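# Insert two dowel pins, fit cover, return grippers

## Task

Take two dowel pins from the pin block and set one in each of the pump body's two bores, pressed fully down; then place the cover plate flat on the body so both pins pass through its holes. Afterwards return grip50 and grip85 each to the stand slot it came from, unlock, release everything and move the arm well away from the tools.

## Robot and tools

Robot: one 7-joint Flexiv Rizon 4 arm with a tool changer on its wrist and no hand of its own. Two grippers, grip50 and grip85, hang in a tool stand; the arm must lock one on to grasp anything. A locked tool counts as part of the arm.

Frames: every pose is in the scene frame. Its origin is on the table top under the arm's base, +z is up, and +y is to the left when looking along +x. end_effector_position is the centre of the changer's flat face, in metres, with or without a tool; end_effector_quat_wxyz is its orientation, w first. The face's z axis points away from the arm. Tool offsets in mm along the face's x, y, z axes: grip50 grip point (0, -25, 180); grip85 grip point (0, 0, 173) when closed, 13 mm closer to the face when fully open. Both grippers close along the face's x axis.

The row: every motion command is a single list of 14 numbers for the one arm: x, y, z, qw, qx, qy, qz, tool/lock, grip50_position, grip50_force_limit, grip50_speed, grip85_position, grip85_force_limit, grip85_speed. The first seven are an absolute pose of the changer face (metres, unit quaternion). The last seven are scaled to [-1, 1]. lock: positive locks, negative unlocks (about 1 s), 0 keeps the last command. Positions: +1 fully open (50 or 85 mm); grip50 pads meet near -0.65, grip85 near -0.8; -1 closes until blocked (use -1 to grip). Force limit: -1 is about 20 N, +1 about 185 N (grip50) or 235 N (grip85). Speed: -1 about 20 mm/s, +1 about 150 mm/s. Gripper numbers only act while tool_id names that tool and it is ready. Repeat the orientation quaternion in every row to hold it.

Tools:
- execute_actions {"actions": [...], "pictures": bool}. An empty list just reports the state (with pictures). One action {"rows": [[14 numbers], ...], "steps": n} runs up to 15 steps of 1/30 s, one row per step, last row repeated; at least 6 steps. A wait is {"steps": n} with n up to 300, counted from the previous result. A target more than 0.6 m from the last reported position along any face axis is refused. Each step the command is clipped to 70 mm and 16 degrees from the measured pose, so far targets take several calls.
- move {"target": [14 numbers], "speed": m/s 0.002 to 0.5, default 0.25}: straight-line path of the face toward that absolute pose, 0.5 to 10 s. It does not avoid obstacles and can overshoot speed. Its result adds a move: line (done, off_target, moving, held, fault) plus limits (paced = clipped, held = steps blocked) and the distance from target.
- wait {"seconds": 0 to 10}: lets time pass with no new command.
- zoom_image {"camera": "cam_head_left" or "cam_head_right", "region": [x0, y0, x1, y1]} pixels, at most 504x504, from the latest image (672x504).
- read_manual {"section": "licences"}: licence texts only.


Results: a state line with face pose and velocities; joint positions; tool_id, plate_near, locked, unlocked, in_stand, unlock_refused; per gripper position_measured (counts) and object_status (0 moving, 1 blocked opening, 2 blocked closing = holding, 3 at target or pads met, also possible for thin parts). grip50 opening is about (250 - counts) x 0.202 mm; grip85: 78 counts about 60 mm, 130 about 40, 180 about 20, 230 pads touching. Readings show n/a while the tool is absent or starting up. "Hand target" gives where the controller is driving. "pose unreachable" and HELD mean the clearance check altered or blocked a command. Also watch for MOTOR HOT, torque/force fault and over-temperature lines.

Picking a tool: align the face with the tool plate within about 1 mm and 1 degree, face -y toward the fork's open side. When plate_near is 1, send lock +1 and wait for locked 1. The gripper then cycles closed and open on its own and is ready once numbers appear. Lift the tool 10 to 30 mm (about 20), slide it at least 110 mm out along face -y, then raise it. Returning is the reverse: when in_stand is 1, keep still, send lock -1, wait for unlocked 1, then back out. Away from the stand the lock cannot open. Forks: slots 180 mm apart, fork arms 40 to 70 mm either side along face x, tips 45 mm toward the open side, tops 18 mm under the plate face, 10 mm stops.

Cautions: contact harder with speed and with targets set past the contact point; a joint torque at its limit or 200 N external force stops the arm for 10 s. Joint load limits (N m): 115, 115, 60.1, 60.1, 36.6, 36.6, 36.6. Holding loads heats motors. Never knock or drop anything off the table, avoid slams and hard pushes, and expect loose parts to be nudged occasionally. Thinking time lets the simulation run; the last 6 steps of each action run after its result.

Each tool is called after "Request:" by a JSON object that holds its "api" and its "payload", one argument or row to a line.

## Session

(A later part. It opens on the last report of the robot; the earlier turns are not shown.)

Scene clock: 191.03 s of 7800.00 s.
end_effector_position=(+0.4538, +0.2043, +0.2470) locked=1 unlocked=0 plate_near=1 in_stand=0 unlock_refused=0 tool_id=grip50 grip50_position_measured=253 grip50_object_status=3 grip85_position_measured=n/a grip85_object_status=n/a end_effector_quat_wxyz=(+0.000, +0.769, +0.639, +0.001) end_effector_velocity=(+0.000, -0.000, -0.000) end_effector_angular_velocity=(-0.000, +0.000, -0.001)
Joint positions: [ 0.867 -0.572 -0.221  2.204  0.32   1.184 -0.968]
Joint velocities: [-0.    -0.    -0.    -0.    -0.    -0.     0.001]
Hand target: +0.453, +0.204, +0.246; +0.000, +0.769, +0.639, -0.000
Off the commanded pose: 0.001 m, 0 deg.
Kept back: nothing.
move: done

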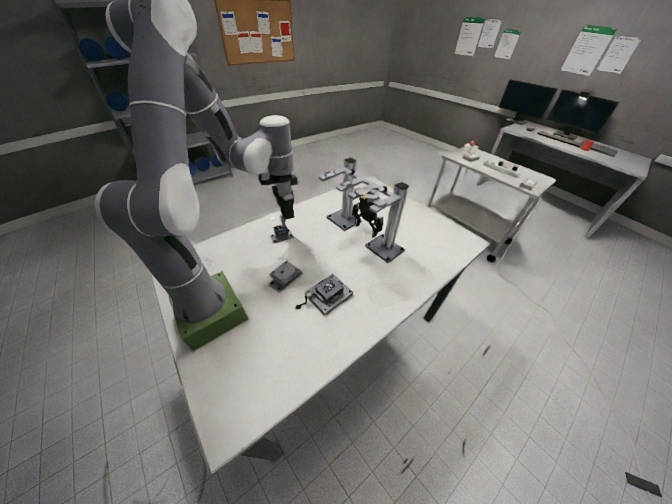

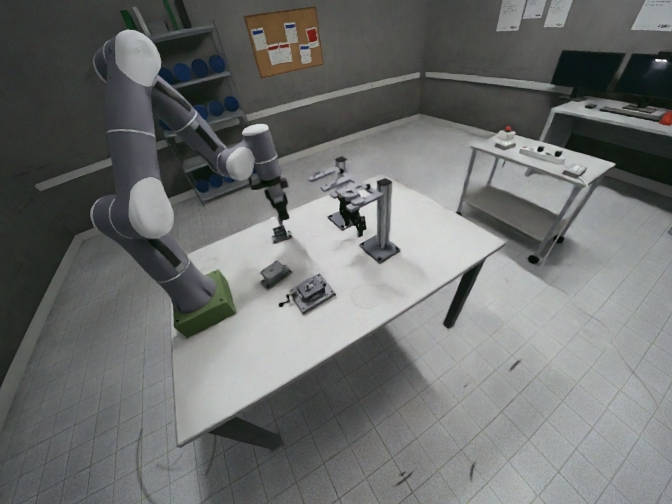

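Request:
{"api": "move", "payload": {
  "target": [0.4531,0.204,0.2485,0,0.7694,0.6388,0,0,-0.35,-0.6,0,1,0,0]
}}

Request:
{"api": "move", "payload": {
  "target": [0.4531,0.204,0.2405,0,0.7694,0.6388,0,0,-0.35,-0.6,-1,1,0,0],
  "speed": 0.01
}}

Request:
{"api": "move", "payload": {
  "target": [0.4531,0.204,0.2405,0,0.7694,0.6388,0,0,-1,-0.3,-1,1,0,0]
}}

Request:
{"api": "move", "payload": {
  "target": [0.4531,0.204,0.31,0,0.7694,0.6388,0,0,-1,-0.3,-1,1,0,0],
  "speed": 0.06
}}

Request:
{"api": "move", "payload": {
  "target": [0.395,-0.208,0.30,0,0.7694,0.6388,0,0,-1,-0.3,-1,1,0,0]
}}

Request:
{"api": "move", "payload": {
  "target": [0.395,-0.208,0.260,0,0.7694,0.6388,0,0,-1,-0.3,-1,1,0,0],
  "speed": 0.03
}}

Request:
{"api": "move", "payload": {
  "target": [0.395,-0.208,0.2555,0,0.7694,0.6388,0,0,-1,-0.3,-1,1,0,0],
  "speed": 0.004
}}

Scene clock: 192.27 s of 7800.00 s.
end_effector_position=(+0.4532, +0.2040, +0.2485) locked=1 unlocked=0 plate_near=1 in_stand=0 unlock_refused=0 tool_id=grip50 grip50_position_measured=205 grip50_object_status=3 grip85_position_measured=n/a grip85_object_status=n/a end_effector_quat_wxyz=(+0.000, +0.769, +0.639, +0.000) end_effector_velocity=(+0.000, -0.000, +0.000) end_effector_angular_velocity=(-0.000, -0.000, -0.000)
Joint positions: [ 0.87  -0.566 -0.224  2.207  0.318  1.179 -0.967]
Joint velocities: [ 0.     0.    -0.     0.    -0.001 -0.     0.001]
Hand target: +0.453, +0.204, +0.248; +0.000, +0.769, +0.639, -0.000
Off the commanded pose: 0.000 m, 0 deg.
Kept back: nothing.
move: done

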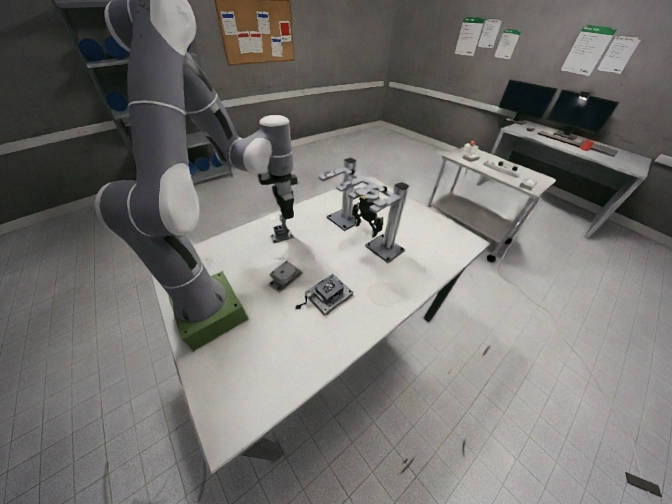

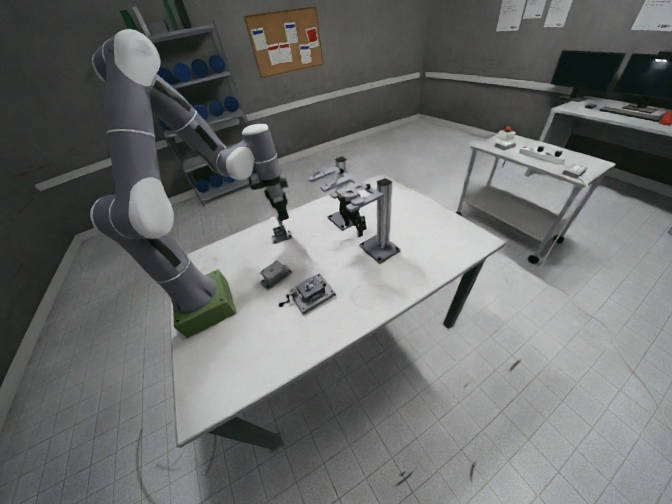

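Scene clock: 193.30 s of 7800.00 s.
end_effector_position=(+0.4531, +0.2040, +0.2405) locked=1 unlocked=0 plate_near=1 in_stand=0 unlock_refused=0 tool_id=grip50 grip50_position_measured=205 grip50_object_status=3 grip85_position_measured=n/a grip85_object_status=n/a end_effector_quat_wxyz=(-0.000, +0.769, +0.639, -0.000) end_effector_velocity=(-0.000, -0.000, -0.000) end_effector_angular_velocity=(+0.000, +0.001, -0.001)
Joint positions: [ 0.861 -0.589 -0.213  2.2    0.327  1.195 -0.972]
Joint velocities: [-0.     0.     0.001  0.001  0.     0.     0.001]
Hand target: +0.453, +0.204, +0.241; +0.000, +0.769, +0.639, +0.000
Off the commanded pose: 0.000 m, 0 deg.
Kept back: nothing.
move: done

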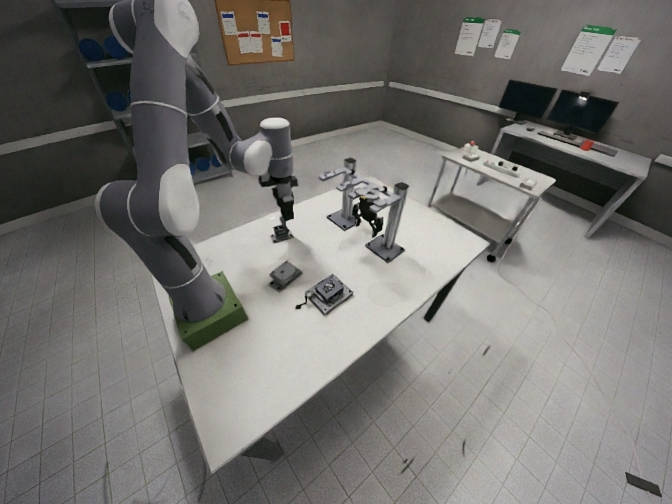

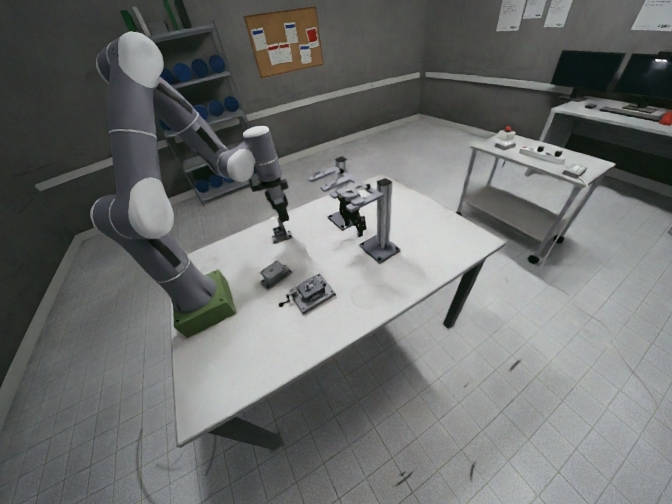

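Scene clock: 194.00 s of 7800.00 s.
end_effector_position=(+0.4531, +0.2040, +0.2405) locked=1 unlocked=0 plate_near=1 in_stand=0 unlock_refused=0 tool_id=grip50 grip50_position_measured=239 grip50_object_status=2 grip85_position_measured=n/a grip85_object_status=n/a end_effector_quat_wxyz=(-0.000, +0.769, +0.639, -0.000) end_effector_velocity=(+0.000, -0.000, +0.000) end_effector_angular_velocity=(-0.000, -0.000, -0.000)
Joint positions: [ 0.861 -0.589 -0.213  2.2    0.327  1.195 -0.972]
Joint velocities: [-0.    -0.    -0.    -0.    -0.001  0.     0.   ]
Hand target: +0.453, +0.204, +0.241; -0.000, +0.769, +0.639, -0.000
Off the commanded pose: 0.000 m, 0 deg.
Kept back: nothing.
move: done

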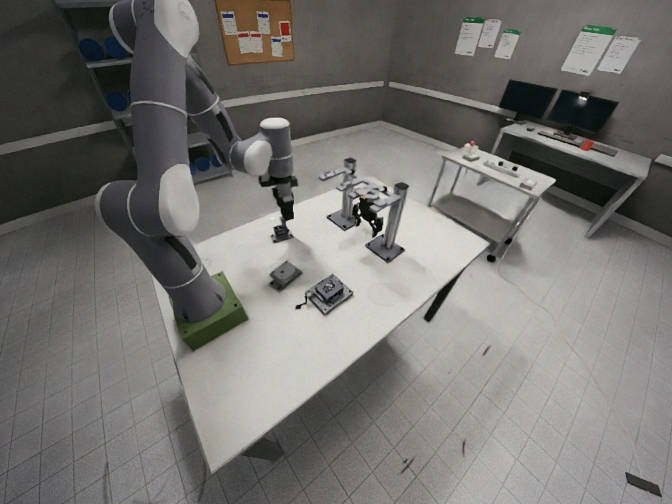

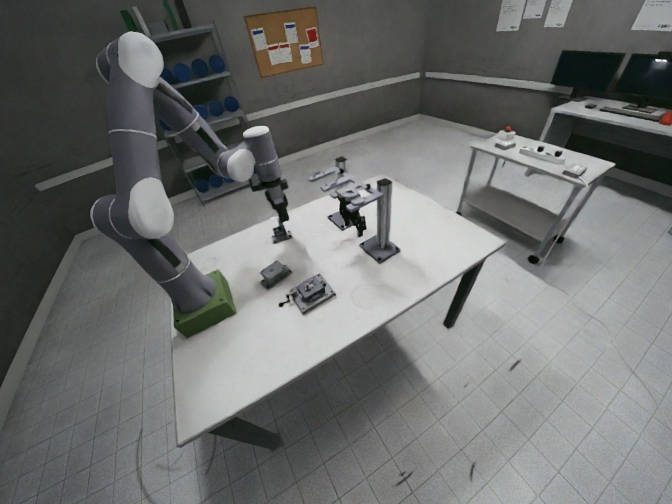

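Scene clock: 195.43 s of 7800.00 s.
end_effector_position=(+0.4531, +0.2040, +0.3101) locked=1 unlocked=0 plate_near=1 in_stand=0 unlock_refused=0 tool_id=grip50 grip50_position_measured=239 grip50_object_status=2 grip85_position_measured=n/a grip85_object_status=n/a end_effector_quat_wxyz=(+0.000, +0.769, +0.639, +0.000) end_effector_velocity=(+0.000, +0.000, +0.000) end_effector_angular_velocity=(-0.000, -0.000, +0.000)
Joint positions: [ 0.919 -0.39  -0.296  2.245  0.223  1.044 -0.901]
Joint velocities: [-0. -0. -0. -0. -0. -0.  0.]
Hand target: +0.453, +0.204, +0.310; +0.000, +0.769, +0.639, +0.000
Off the commanded pose: 0.000 m, 0 deg.
Kept back: nothing.
move: done

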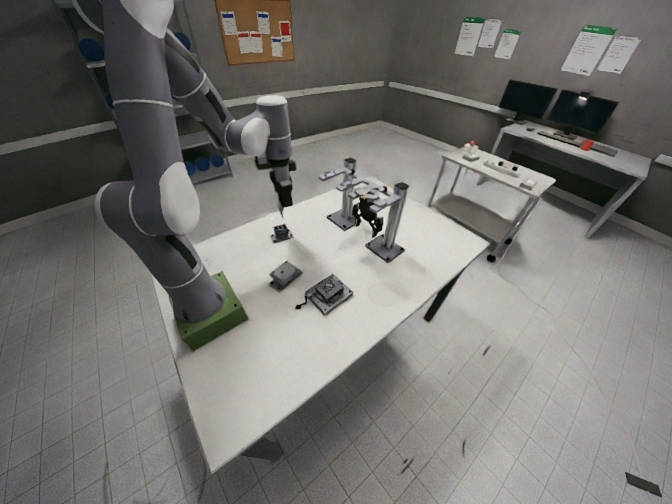

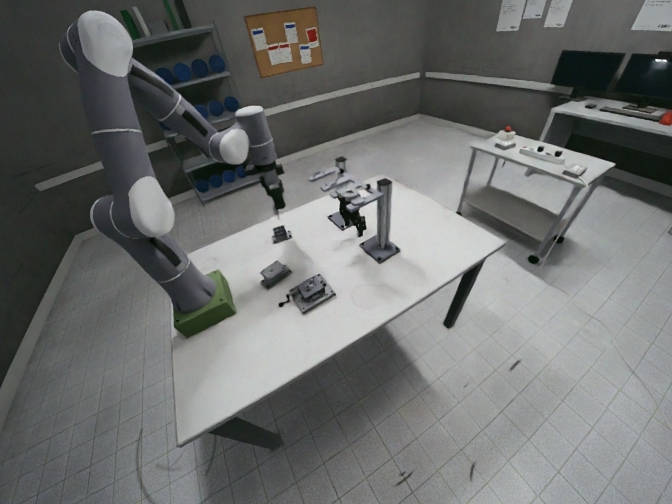

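Scene clock: 197.47 s of 7800.00 s.
end_effector_position=(+0.3954, -0.2081, +0.2997) locked=1 unlocked=0 plate_near=1 in_stand=0 unlock_refused=0 tool_id=grip50 grip50_position_measured=239 grip50_object_status=2 grip85_position_measured=n/a grip85_object_status=n/a end_effector_quat_wxyz=(+0.002, +0.769, +0.639, +0.000) end_effector_velocity=(-0.000, +0.000, -0.000) end_effector_angular_velocity=(+0.000, +0.001, +0.000)
Joint positions: [ 0.191 -0.359 -0.435  2.378  0.352  1.117 -1.888]
Joint velocities: [ 0.001 -0.    -0.     0.001  0.    -0.     0.001]
Hand target: +0.395, -0.208, +0.300; +0.001, +0.769, +0.639, +0.000
Off the commanded pose: 0.001 m, 0 deg.
Kept back: nothing.
move: done

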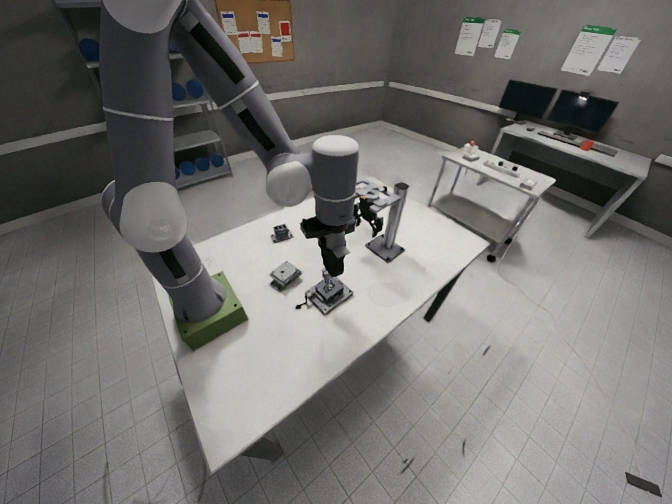

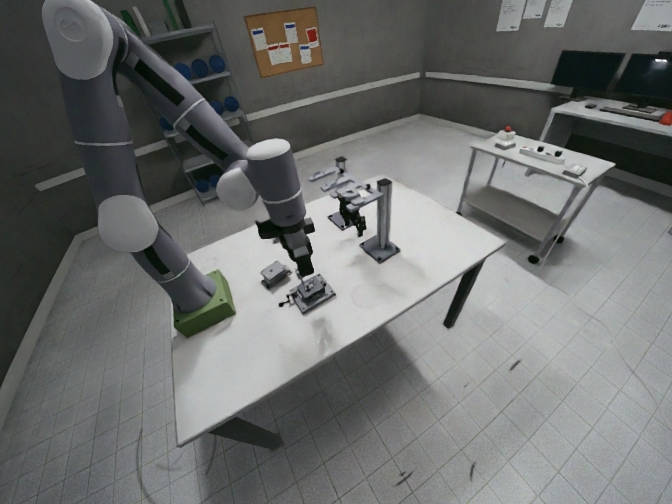

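Scene clock: 199.03 s of 7800.00 s.
end_effector_position=(+0.3950, -0.2079, +0.2599) locked=1 unlocked=0 plate_near=1 in_stand=0 unlock_refused=0 tool_id=grip50 grip50_position_measured=239 grip50_object_status=2 grip85_position_measured=n/a grip85_object_status=n/a end_effector_quat_wxyz=(-0.000, +0.769, +0.639, -0.000) end_effector_velocity=(-0.000, -0.000, -0.000) end_effector_angular_velocity=(+0.000, +0.000, -0.000)
Joint positions: [ 0.124 -0.492 -0.344  2.332  0.463  1.195 -1.967]
Joint velocities: [ 0. -0. -0.  0.  0. -0.  0.]
Hand target: +0.395, -0.208, +0.260; +0.000, +0.769, +0.639, -0.000
Off the commanded pose: 0.000 m, 0 deg.
Kept back: nothing.
move: done

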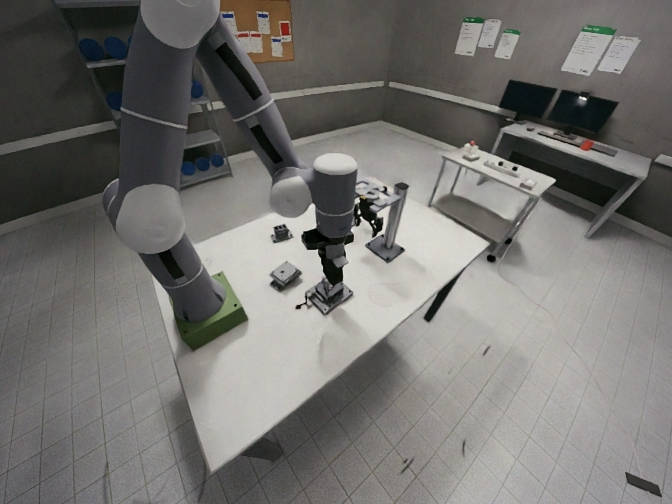

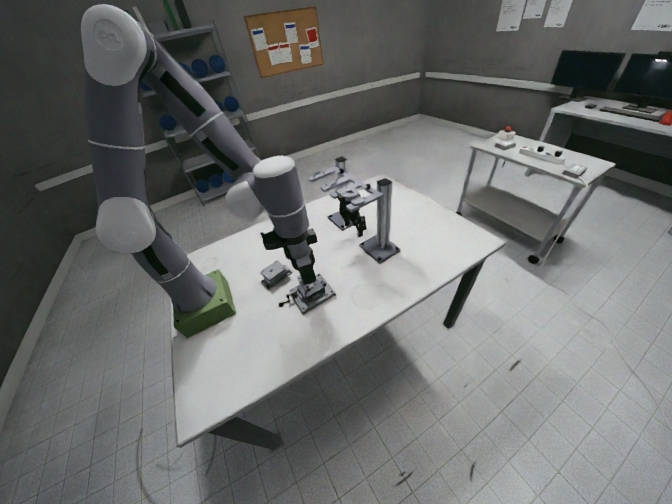

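Scene clock: 200.37 s of 7800.00 s.
end_effector_position=(+0.3949, -0.2079, +0.2555) locked=1 unlocked=0 plate_near=1 in_stand=0 unlock_refused=0 tool_id=grip50 grip50_position_measured=239 grip50_object_status=2 grip85_position_measured=n/a grip85_object_status=n/a end_effector_quat_wxyz=(-0.000, +0.769, +0.639, -0.000) end_effector_velocity=(-0.000, -0.000, +0.000) end_effector_angular_velocity=(-0.000, -0.001, -0.000)
Joint positions: [ 0.115 -0.506 -0.333  2.326  0.472  1.204 -1.974]
Joint velocities: [-0.     0.     0.     0.    -0.     0.001  0.   ]
Hand target: +0.395, -0.208, +0.256; +0.000, +0.769, +0.639, -0.000
Off the commanded pose: 0.000 m, 0 deg.
Kept back: nothing.
move: done

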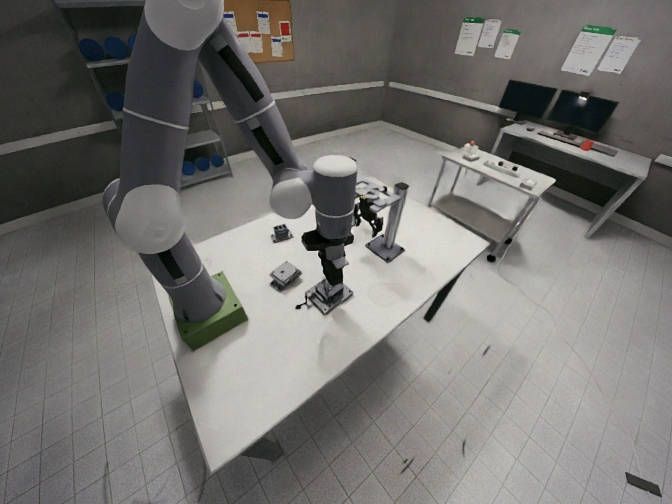

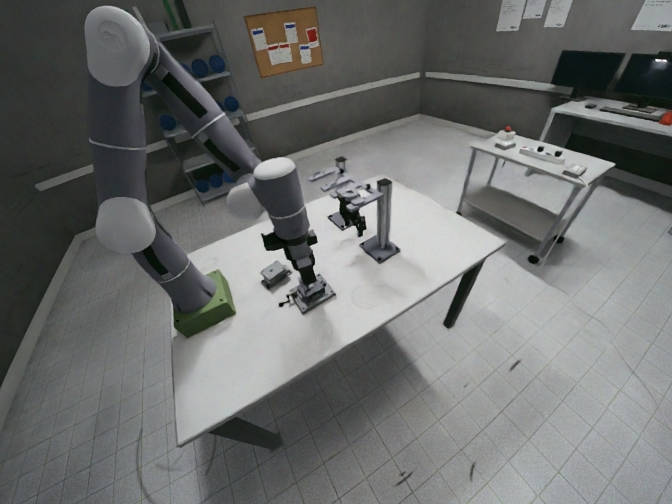

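Request:
{"api": "move", "payload": {
  "target": [0.395,-0.208,0.252,0,0.7694,0.6388,0,0,-1,-0.3,-1,1,0,0],
  "speed": 0.004
}}

Scene clock: 201.70 s of 7800.00 s.
end_effector_position=(+0.3949, -0.2079, +0.2521) locked=1 unlocked=0 plate_near=1 in_stand=0 unlock_refused=0 tool_id=grip50 grip50_position_measured=239 grip50_object_status=2 grip85_position_measured=n/a grip85_object_status=n/a end_effector_quat_wxyz=(-0.000, +0.769, +0.639, +0.000) end_effector_velocity=(+0.000, -0.000, +0.000) end_effector_angular_velocity=(-0.000, -0.001, -0.001)
Joint positions: [ 0.108 -0.517 -0.324  2.322  0.479  1.212 -1.978]
Joint velocities: [-0.    -0.     0.    -0.     0.     0.     0.001]
Hand target: +0.395, -0.208, +0.252; +0.000, +0.769, +0.639, -0.000
Off the commanded pose: 0.000 m, 0 deg.
Kept back: nothing.
move: done

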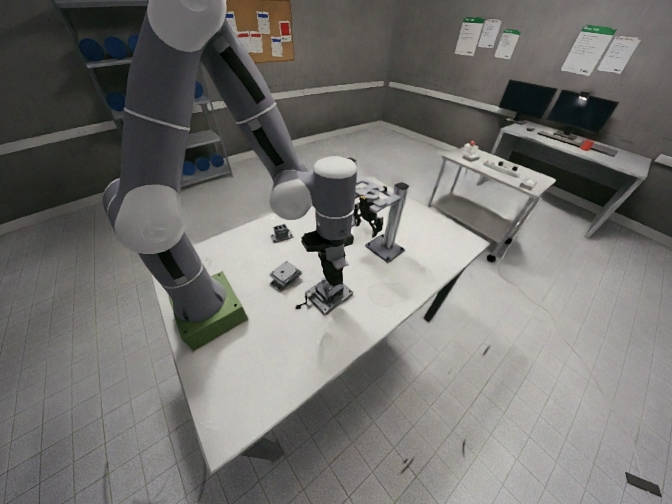

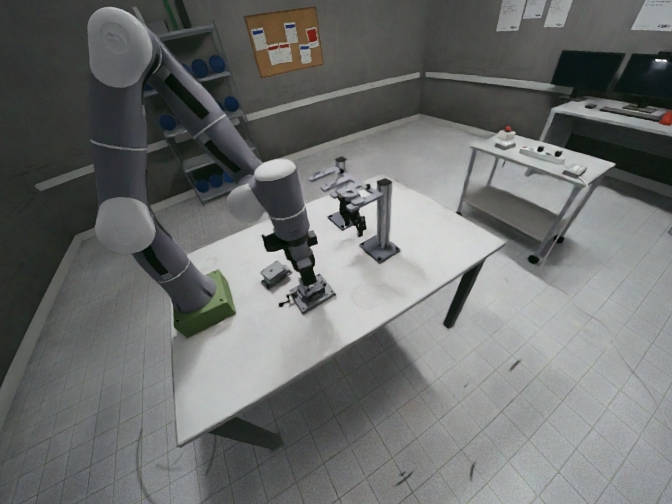

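In. Release, lift, press.

Request:
{"api": "move", "payload": {
  "target": [0.395,-0.208,0.252,0,0.7694,0.6388,0,0,-0.5,-0.3,-1,1,0,0]
}}

Request:
{"api": "move", "payload": {
  "target": [0.395,-0.208,0.263,0,0.7694,0.6388,0,0,-0.5,-0.3,0,1,0,0],
  "speed": 0.02
}}

Request:
{"api": "move", "payload": {
  "target": [0.395,-0.208,0.263,0,0.7694,0.6388,0,0,-1,-0.3,0,1,0,0]
}}

Request:
{"api": "move", "payload": {
  "target": [0.395,-0.208,0.2565,0,0.7694,0.6388,0,0,-1,-0.3,0,1,0,0],
  "speed": 0.005
}}

Request:
{"api": "move", "payload": {
  "target": [0.395,-0.208,0.2535,0,0.7694,0.6388,0,0,-1,-0.3,0,1,0,0],
  "speed": 0.005
}}

Scene clock: 202.67 s of 7800.00 s.
end_effector_position=(+0.3949, -0.2079, +0.2520) locked=1 unlocked=0 plate_near=1 in_stand=0 unlock_refused=0 tool_id=grip50 grip50_position_measured=227 grip50_object_status=3 grip85_position_measured=n/a grip85_object_status=n/a end_effector_quat_wxyz=(-0.000, +0.769, +0.639, -0.000) end_effector_velocity=(+0.000, +0.000, +0.000) end_effector_angular_velocity=(-0.000, -0.000, +0.001)
Joint positions: [ 0.108 -0.517 -0.323  2.322  0.479  1.212 -1.978]
Joint velocities: [ 0.     0.     0.    -0.    -0.001  0.     0.   ]
Hand target: +0.395, -0.208, +0.252; -0.000, +0.769, +0.639, +0.000
Off the commanded pose: 0.000 m, 0 deg.
Kept back: nothing.
move: done

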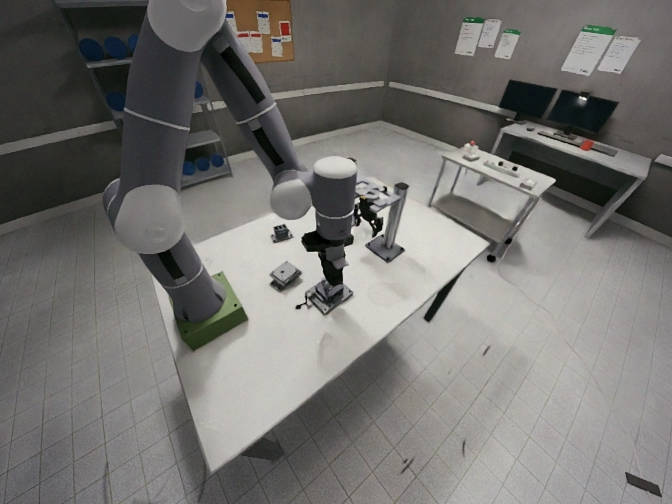

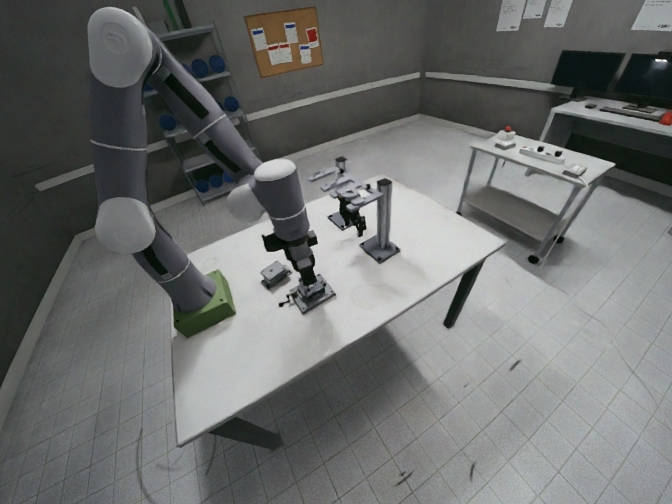

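Scene clock: 203.43 s of 7800.00 s.
end_effector_position=(+0.3951, -0.2081, +0.2631) locked=1 unlocked=0 plate_near=1 in_stand=0 unlock_refused=0 tool_id=grip50 grip50_position_measured=227 grip50_object_status=3 grip85_position_measured=n/a grip85_object_status=n/a end_effector_quat_wxyz=(+0.000, +0.769, +0.639, +0.000) end_effector_velocity=(-0.000, -0.000, -0.000) end_effector_angular_velocity=(-0.000, +0.000, +0.000)
Joint positions: [ 0.127 -0.482 -0.349  2.336  0.454  1.19  -1.96 ]
Joint velocities: [-0.  0. -0.  0. -0. -0.  0.]
Hand target: +0.395, -0.208, +0.263; -0.000, +0.769, +0.639, +0.000
Off the commanded pose: 0.000 m, 0 deg.
Kept back: nothing.
move: done

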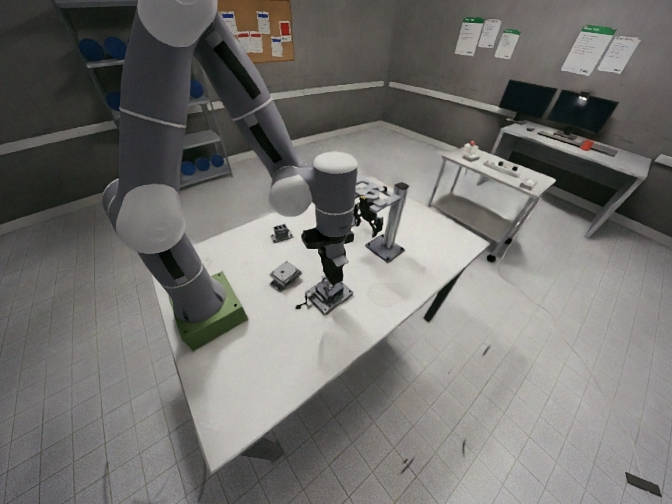

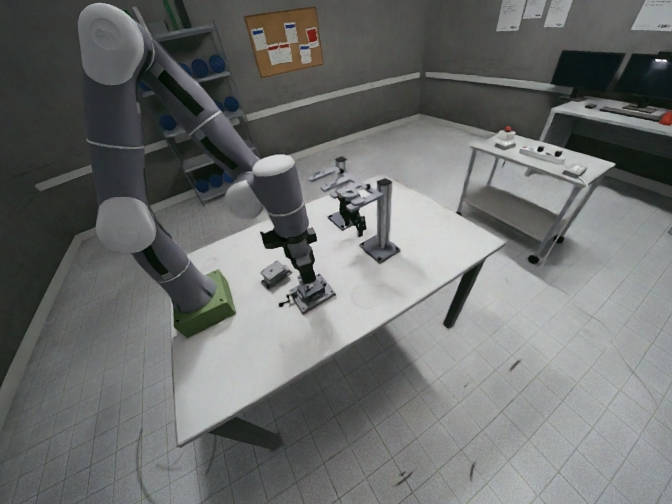

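Scene clock: 204.13 s of 7800.00 s.
end_effector_position=(+0.3951, -0.2080, +0.2631) locked=1 unlocked=0 plate_near=1 in_stand=0 unlock_refused=0 tool_id=grip50 grip50_position_measured=240 grip50_object_status=2 grip85_position_measured=n/a grip85_object_status=n/a end_effector_quat_wxyz=(+0.000, +0.769, +0.639, +0.000) end_effector_velocity=(-0.000, +0.000, -0.000) end_effector_angular_velocity=(+0.000, +0.000, +0.001)
Joint positions: [ 0.127 -0.482 -0.349  2.336  0.454  1.19  -1.96 ]
Joint velocities: [-0.    -0.     0.     0.    -0.    -0.    -0.001]
Hand target: +0.395, -0.208, +0.263; +0.000, +0.769, +0.639, +0.000
Off the commanded pose: 0.000 m, 0 deg.
Kept back: nothing.
move: done

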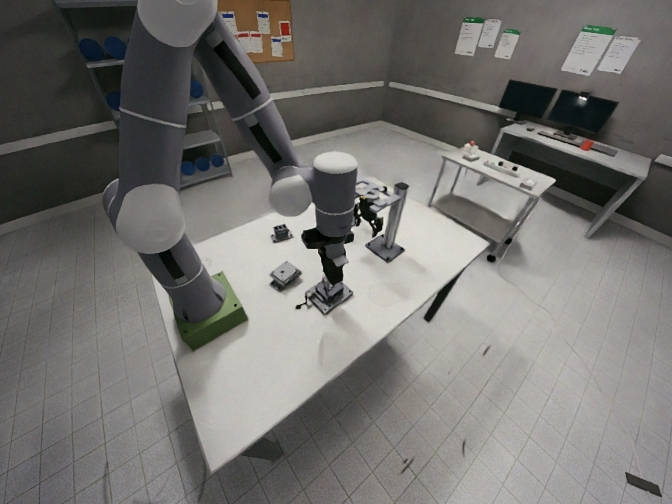

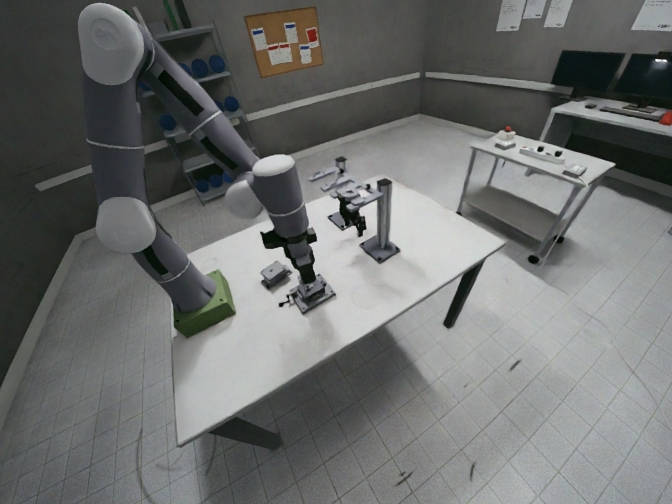

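Scene clock: 205.67 s of 7800.00 s.
end_effector_position=(+0.3950, -0.2079, +0.2565) locked=1 unlocked=0 plate_near=1 in_stand=0 unlock_refused=0 tool_id=grip50 grip50_position_measured=240 grip50_object_status=2 grip85_position_measured=n/a grip85_object_status=n/a end_effector_quat_wxyz=(-0.000, +0.769, +0.639, -0.000) end_effector_velocity=(+0.000, +0.000, +0.000) end_effector_angular_velocity=(+0.000, -0.000, +0.000)
Joint positions: [ 0.114 -0.503 -0.332  2.328  0.467  1.203 -1.97 ]
Joint velocities: [-0.  0.  0.  0. -0.  0. -0.]
Hand target: +0.395, -0.208, +0.257; +0.000, +0.769, +0.639, -0.000
Off the commanded pose: 0.000 m, 0 deg.
Kept back: nothing.
move: done

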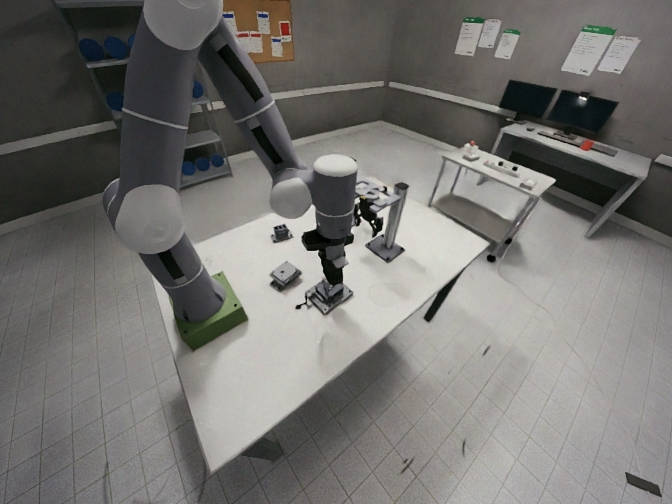

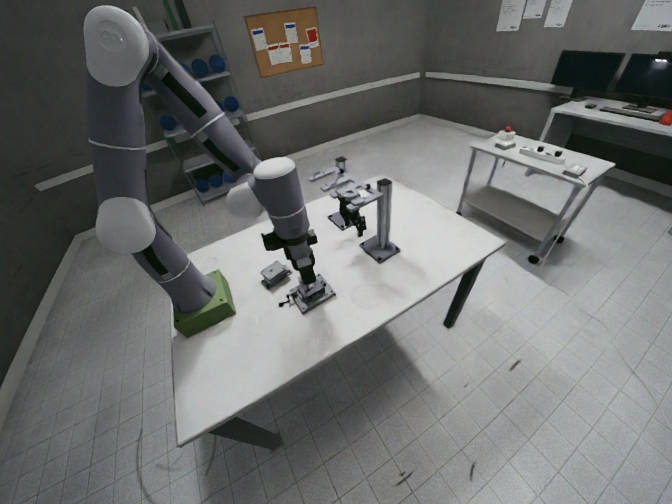

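Scene clock: 206.50 s of 7800.00 s.
end_effector_position=(+0.3950, -0.2079, +0.2537) locked=1 unlocked=0 plate_near=1 in_stand=0 unlock_refused=0 tool_id=grip50 grip50_position_measured=240 grip50_object_status=2 grip85_position_measured=n/a grip85_object_status=n/a end_effector_quat_wxyz=(-0.000, +0.769, +0.639, +0.000) end_effector_velocity=(+0.000, +0.000, -0.000) end_effector_angular_velocity=(+0.000, -0.000, +0.001)
Joint positions: [ 0.108 -0.512 -0.325  2.325  0.473  1.21  -1.974]
Joint velocities: [-0.     0.     0.    -0.     0.001 -0.    -0.001]
Hand target: +0.395, -0.208, +0.254; +0.000, +0.769, +0.639, -0.000
Off the commanded pose: 0.000 m, 0 deg.
Kept back: nothing.
move: done

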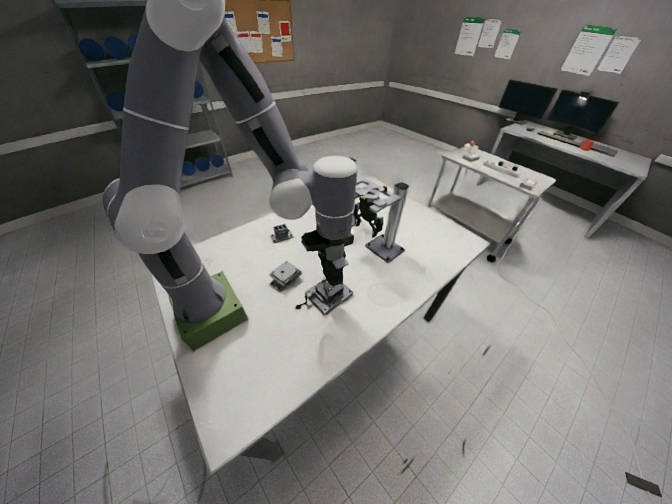

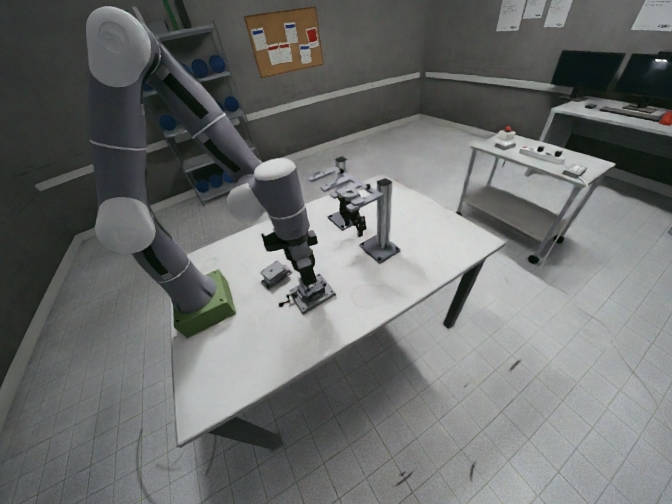

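Request:
{"api": "move", "payload": {
  "target": [0.395,-0.208,0.2537,0,0.7694,0.6388,0,0,-0.4,-0.3,-1,1,0,0]
}}

Request:
{"api": "move", "payload": {
  "target": [0.395,-0.208,0.30,0,0.7694,0.6388,0,0,-0.4,-0.3,0,1,0,0],
  "speed": 0.03
}}

Request:
{"api": "zoom_image", "payload": {
  "camera": "cam_head_right",
  "region": [295,272,325,302]
}}

Request:
{"api": "zoom_image", "payload": {
  "camera": "cam_head_left",
  "region": [314,272,344,302]
}}

Scene clock: 207.53 s of 7800.00 s.
end_effector_position=(+0.3950, -0.2080, +0.2537) locked=1 unlocked=0 plate_near=1 in_stand=0 unlock_refused=0 tool_id=grip50 grip50_position_measured=212 grip50_object_status=3 grip85_position_measured=n/a grip85_object_status=n/a end_effector_quat_wxyz=(-0.000, +0.769, +0.639, +0.000) end_effector_velocity=(+0.000, -0.000, +0.000) end_effector_angular_velocity=(+0.000, -0.001, -0.000)
Joint positions: [ 0.109 -0.511 -0.325  2.325  0.473  1.21  -1.974]
Joint velocities: [-0.  0. -0. -0.  0.  0. -0.]
Hand target: +0.395, -0.208, +0.254; -0.000, +0.769, +0.639, +0.000
Off the commanded pose: 0.000 m, 0 deg.
Kept back: nothing.
move: done

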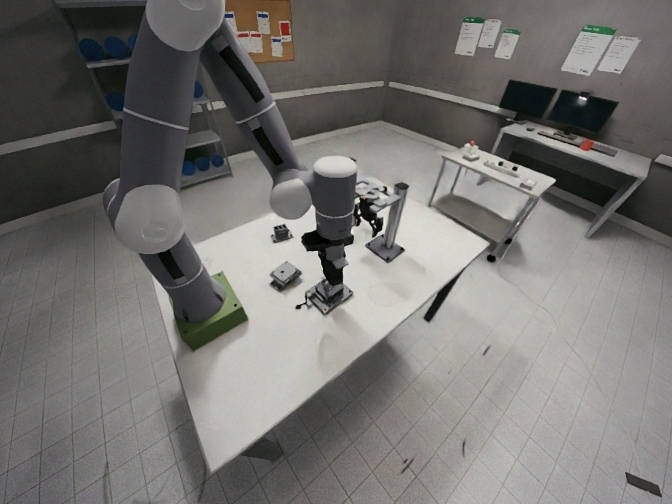

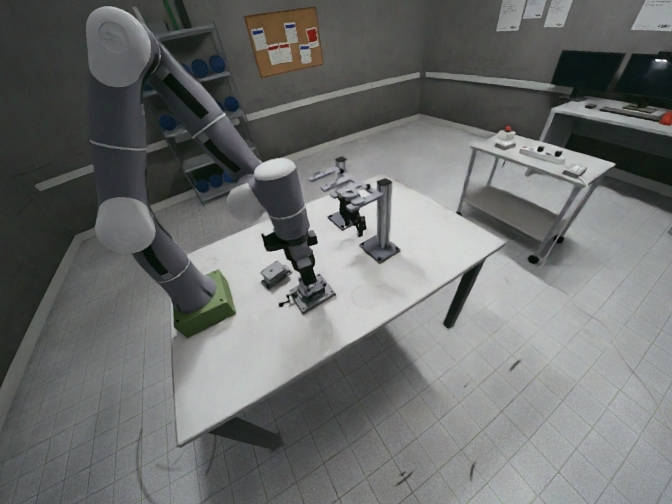

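Scene clock: 209.30 s of 7800.00 s.
end_effector_position=(+0.3950, -0.2081, +0.3001) locked=1 unlocked=0 plate_near=1 in_stand=0 unlock_refused=0 tool_id=grip50 grip50_position_measured=212 grip50_object_status=3 grip85_position_measured=n/a grip85_object_status=n/a end_effector_quat_wxyz=(+0.000, +0.769, +0.639, +0.000) end_effector_velocity=(-0.000, -0.000, -0.000) end_effector_angular_velocity=(-0.000, +0.000, +0.001)
Joint positions: [ 0.185 -0.356 -0.431  2.378  0.347  1.114 -1.886]
Joint velocities: [-0.    -0.    -0.     0.     0.    -0.    -0.001]
Hand target: +0.395, -0.208, +0.300; -0.000, +0.769, +0.639, +0.000
Off the commanded pose: 0.000 m, 0 deg.
Kept back: nothing.
move: done

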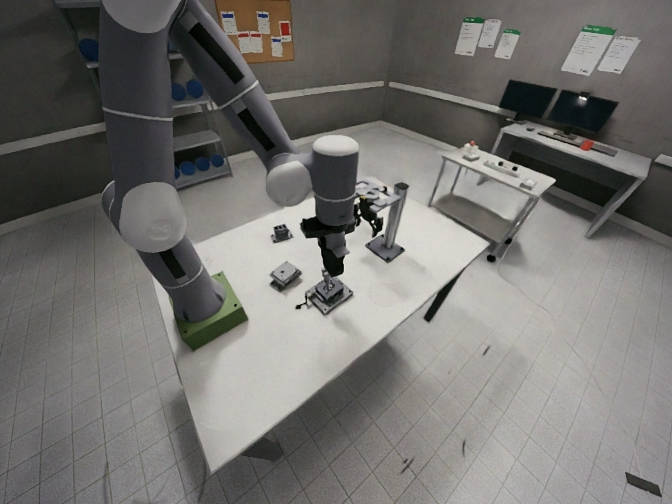

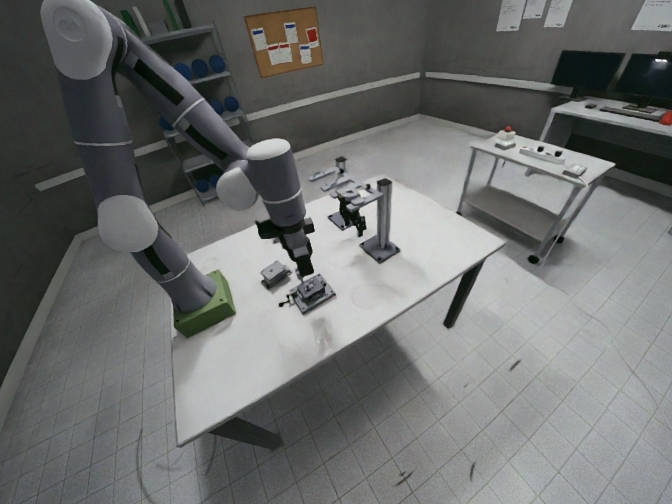

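Region (295, 272, 325, 302) of cam_head_right's 672x504 image, scaled by 16.800, with more detail than that image has.

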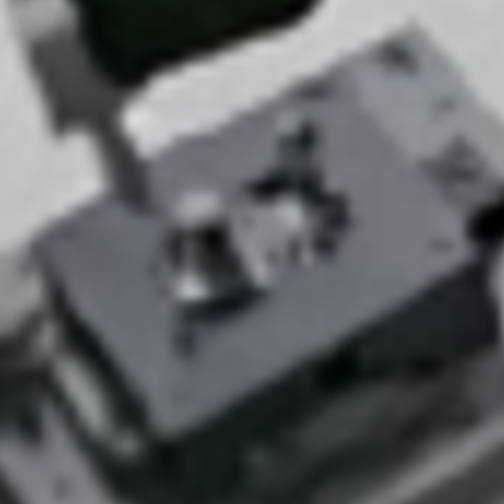

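Region (314, 272, 344, 302) of cam_head_left's 672x504 image, scaled by 16.800, with more detail than that image has.

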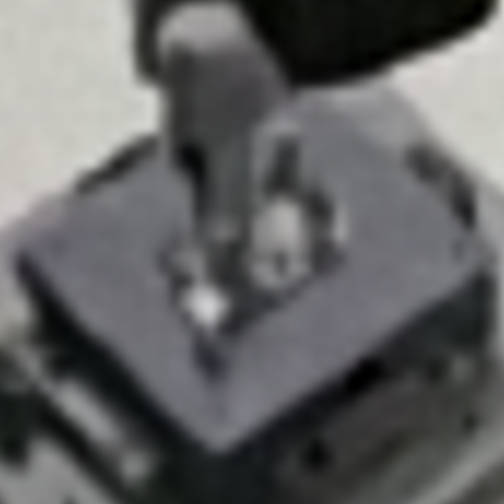

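Request:
{"api": "move", "payload": {
  "target": [0.395,-0.208,0.268,0,0.7694,0.6388,0,0,-1,-0.3,0,1,0,0],
  "speed": 0.03
}}

Request:
{"api": "move", "payload": {
  "target": [0.395,-0.208,0.2625,0,0.7694,0.6388,0,0,-1,-0.3,0,1,0,0],
  "speed": 0.006
}}

Scene clock: 210.87 s of 7800.00 s.
end_effector_position=(+0.3949, -0.2079, +0.2679) locked=1 unlocked=0 plate_near=1 in_stand=0 unlock_refused=0 tool_id=grip50 grip50_position_measured=254 grip50_object_status=3 grip85_position_measured=n/a grip85_object_status=n/a end_effector_quat_wxyz=(-0.000, +0.769, +0.639, -0.000) end_effector_velocity=(-0.000, +0.000, -0.000) end_effector_angular_velocity=(+0.000, -0.000, -0.001)
Joint positions: [ 0.134 -0.465 -0.358  2.342  0.439  1.18  -1.949]
Joint velocities: [-0.     0.     0.     0.     0.001  0.     0.   ]
Hand target: +0.395, -0.208, +0.268; +0.000, +0.769, +0.639, -0.000
Off the commanded pose: 0.000 m, 0 deg.
Kept back: nothing.
move: done

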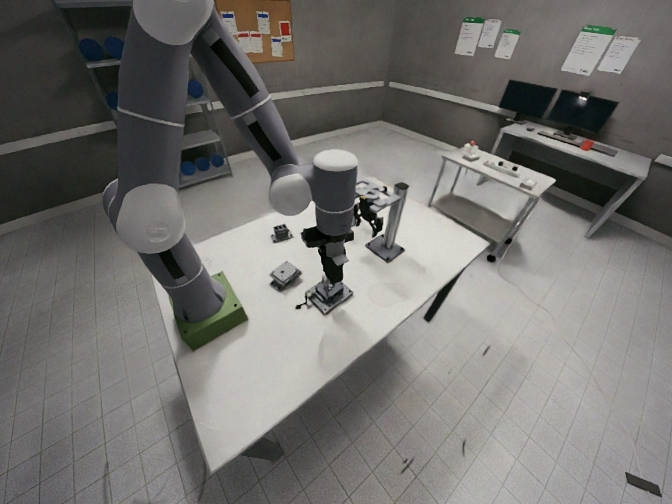

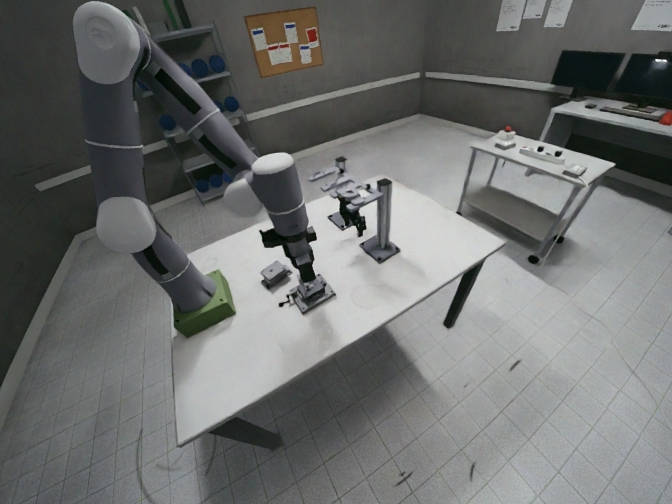

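Scene clock: 212.00 s of 7800.00 s.
end_effector_position=(+0.3950, -0.2080, +0.2625) locked=1 unlocked=0 plate_near=1 in_stand=0 unlock_refused=0 tool_id=grip50 grip50_position_measured=254 grip50_object_status=3 grip85_position_measured=n/a grip85_object_status=n/a end_effector_quat_wxyz=(-0.000, +0.769, +0.639, -0.000) end_effector_velocity=(-0.000, +0.000, +0.000) end_effector_angular_velocity=(+0.000, +0.000, +0.001)
Joint positions: [ 0.123 -0.483 -0.345  2.336  0.451  1.192 -1.958]
Joint velocities: [-0.  0.  0.  0. -0.  0. -0.]
Hand target: +0.395, -0.208, +0.263; +0.000, +0.769, +0.639, -0.000
Off the commanded pose: 0.000 m, 0 deg.
Kept back: nothing.
move: done

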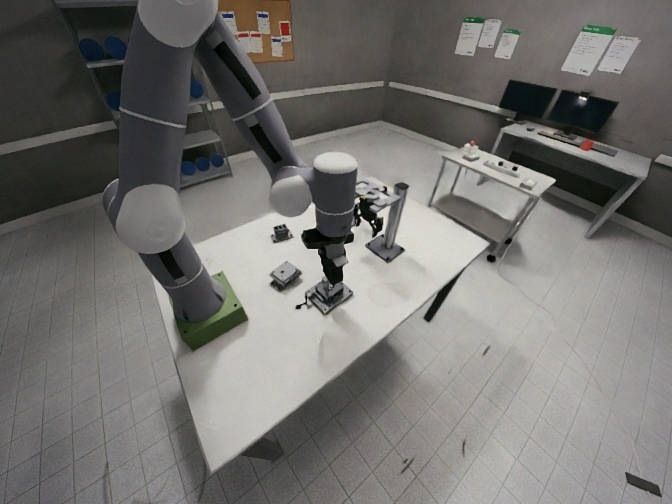

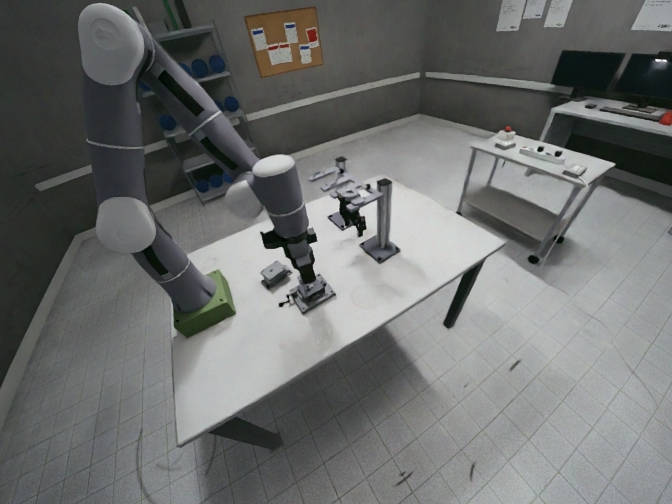

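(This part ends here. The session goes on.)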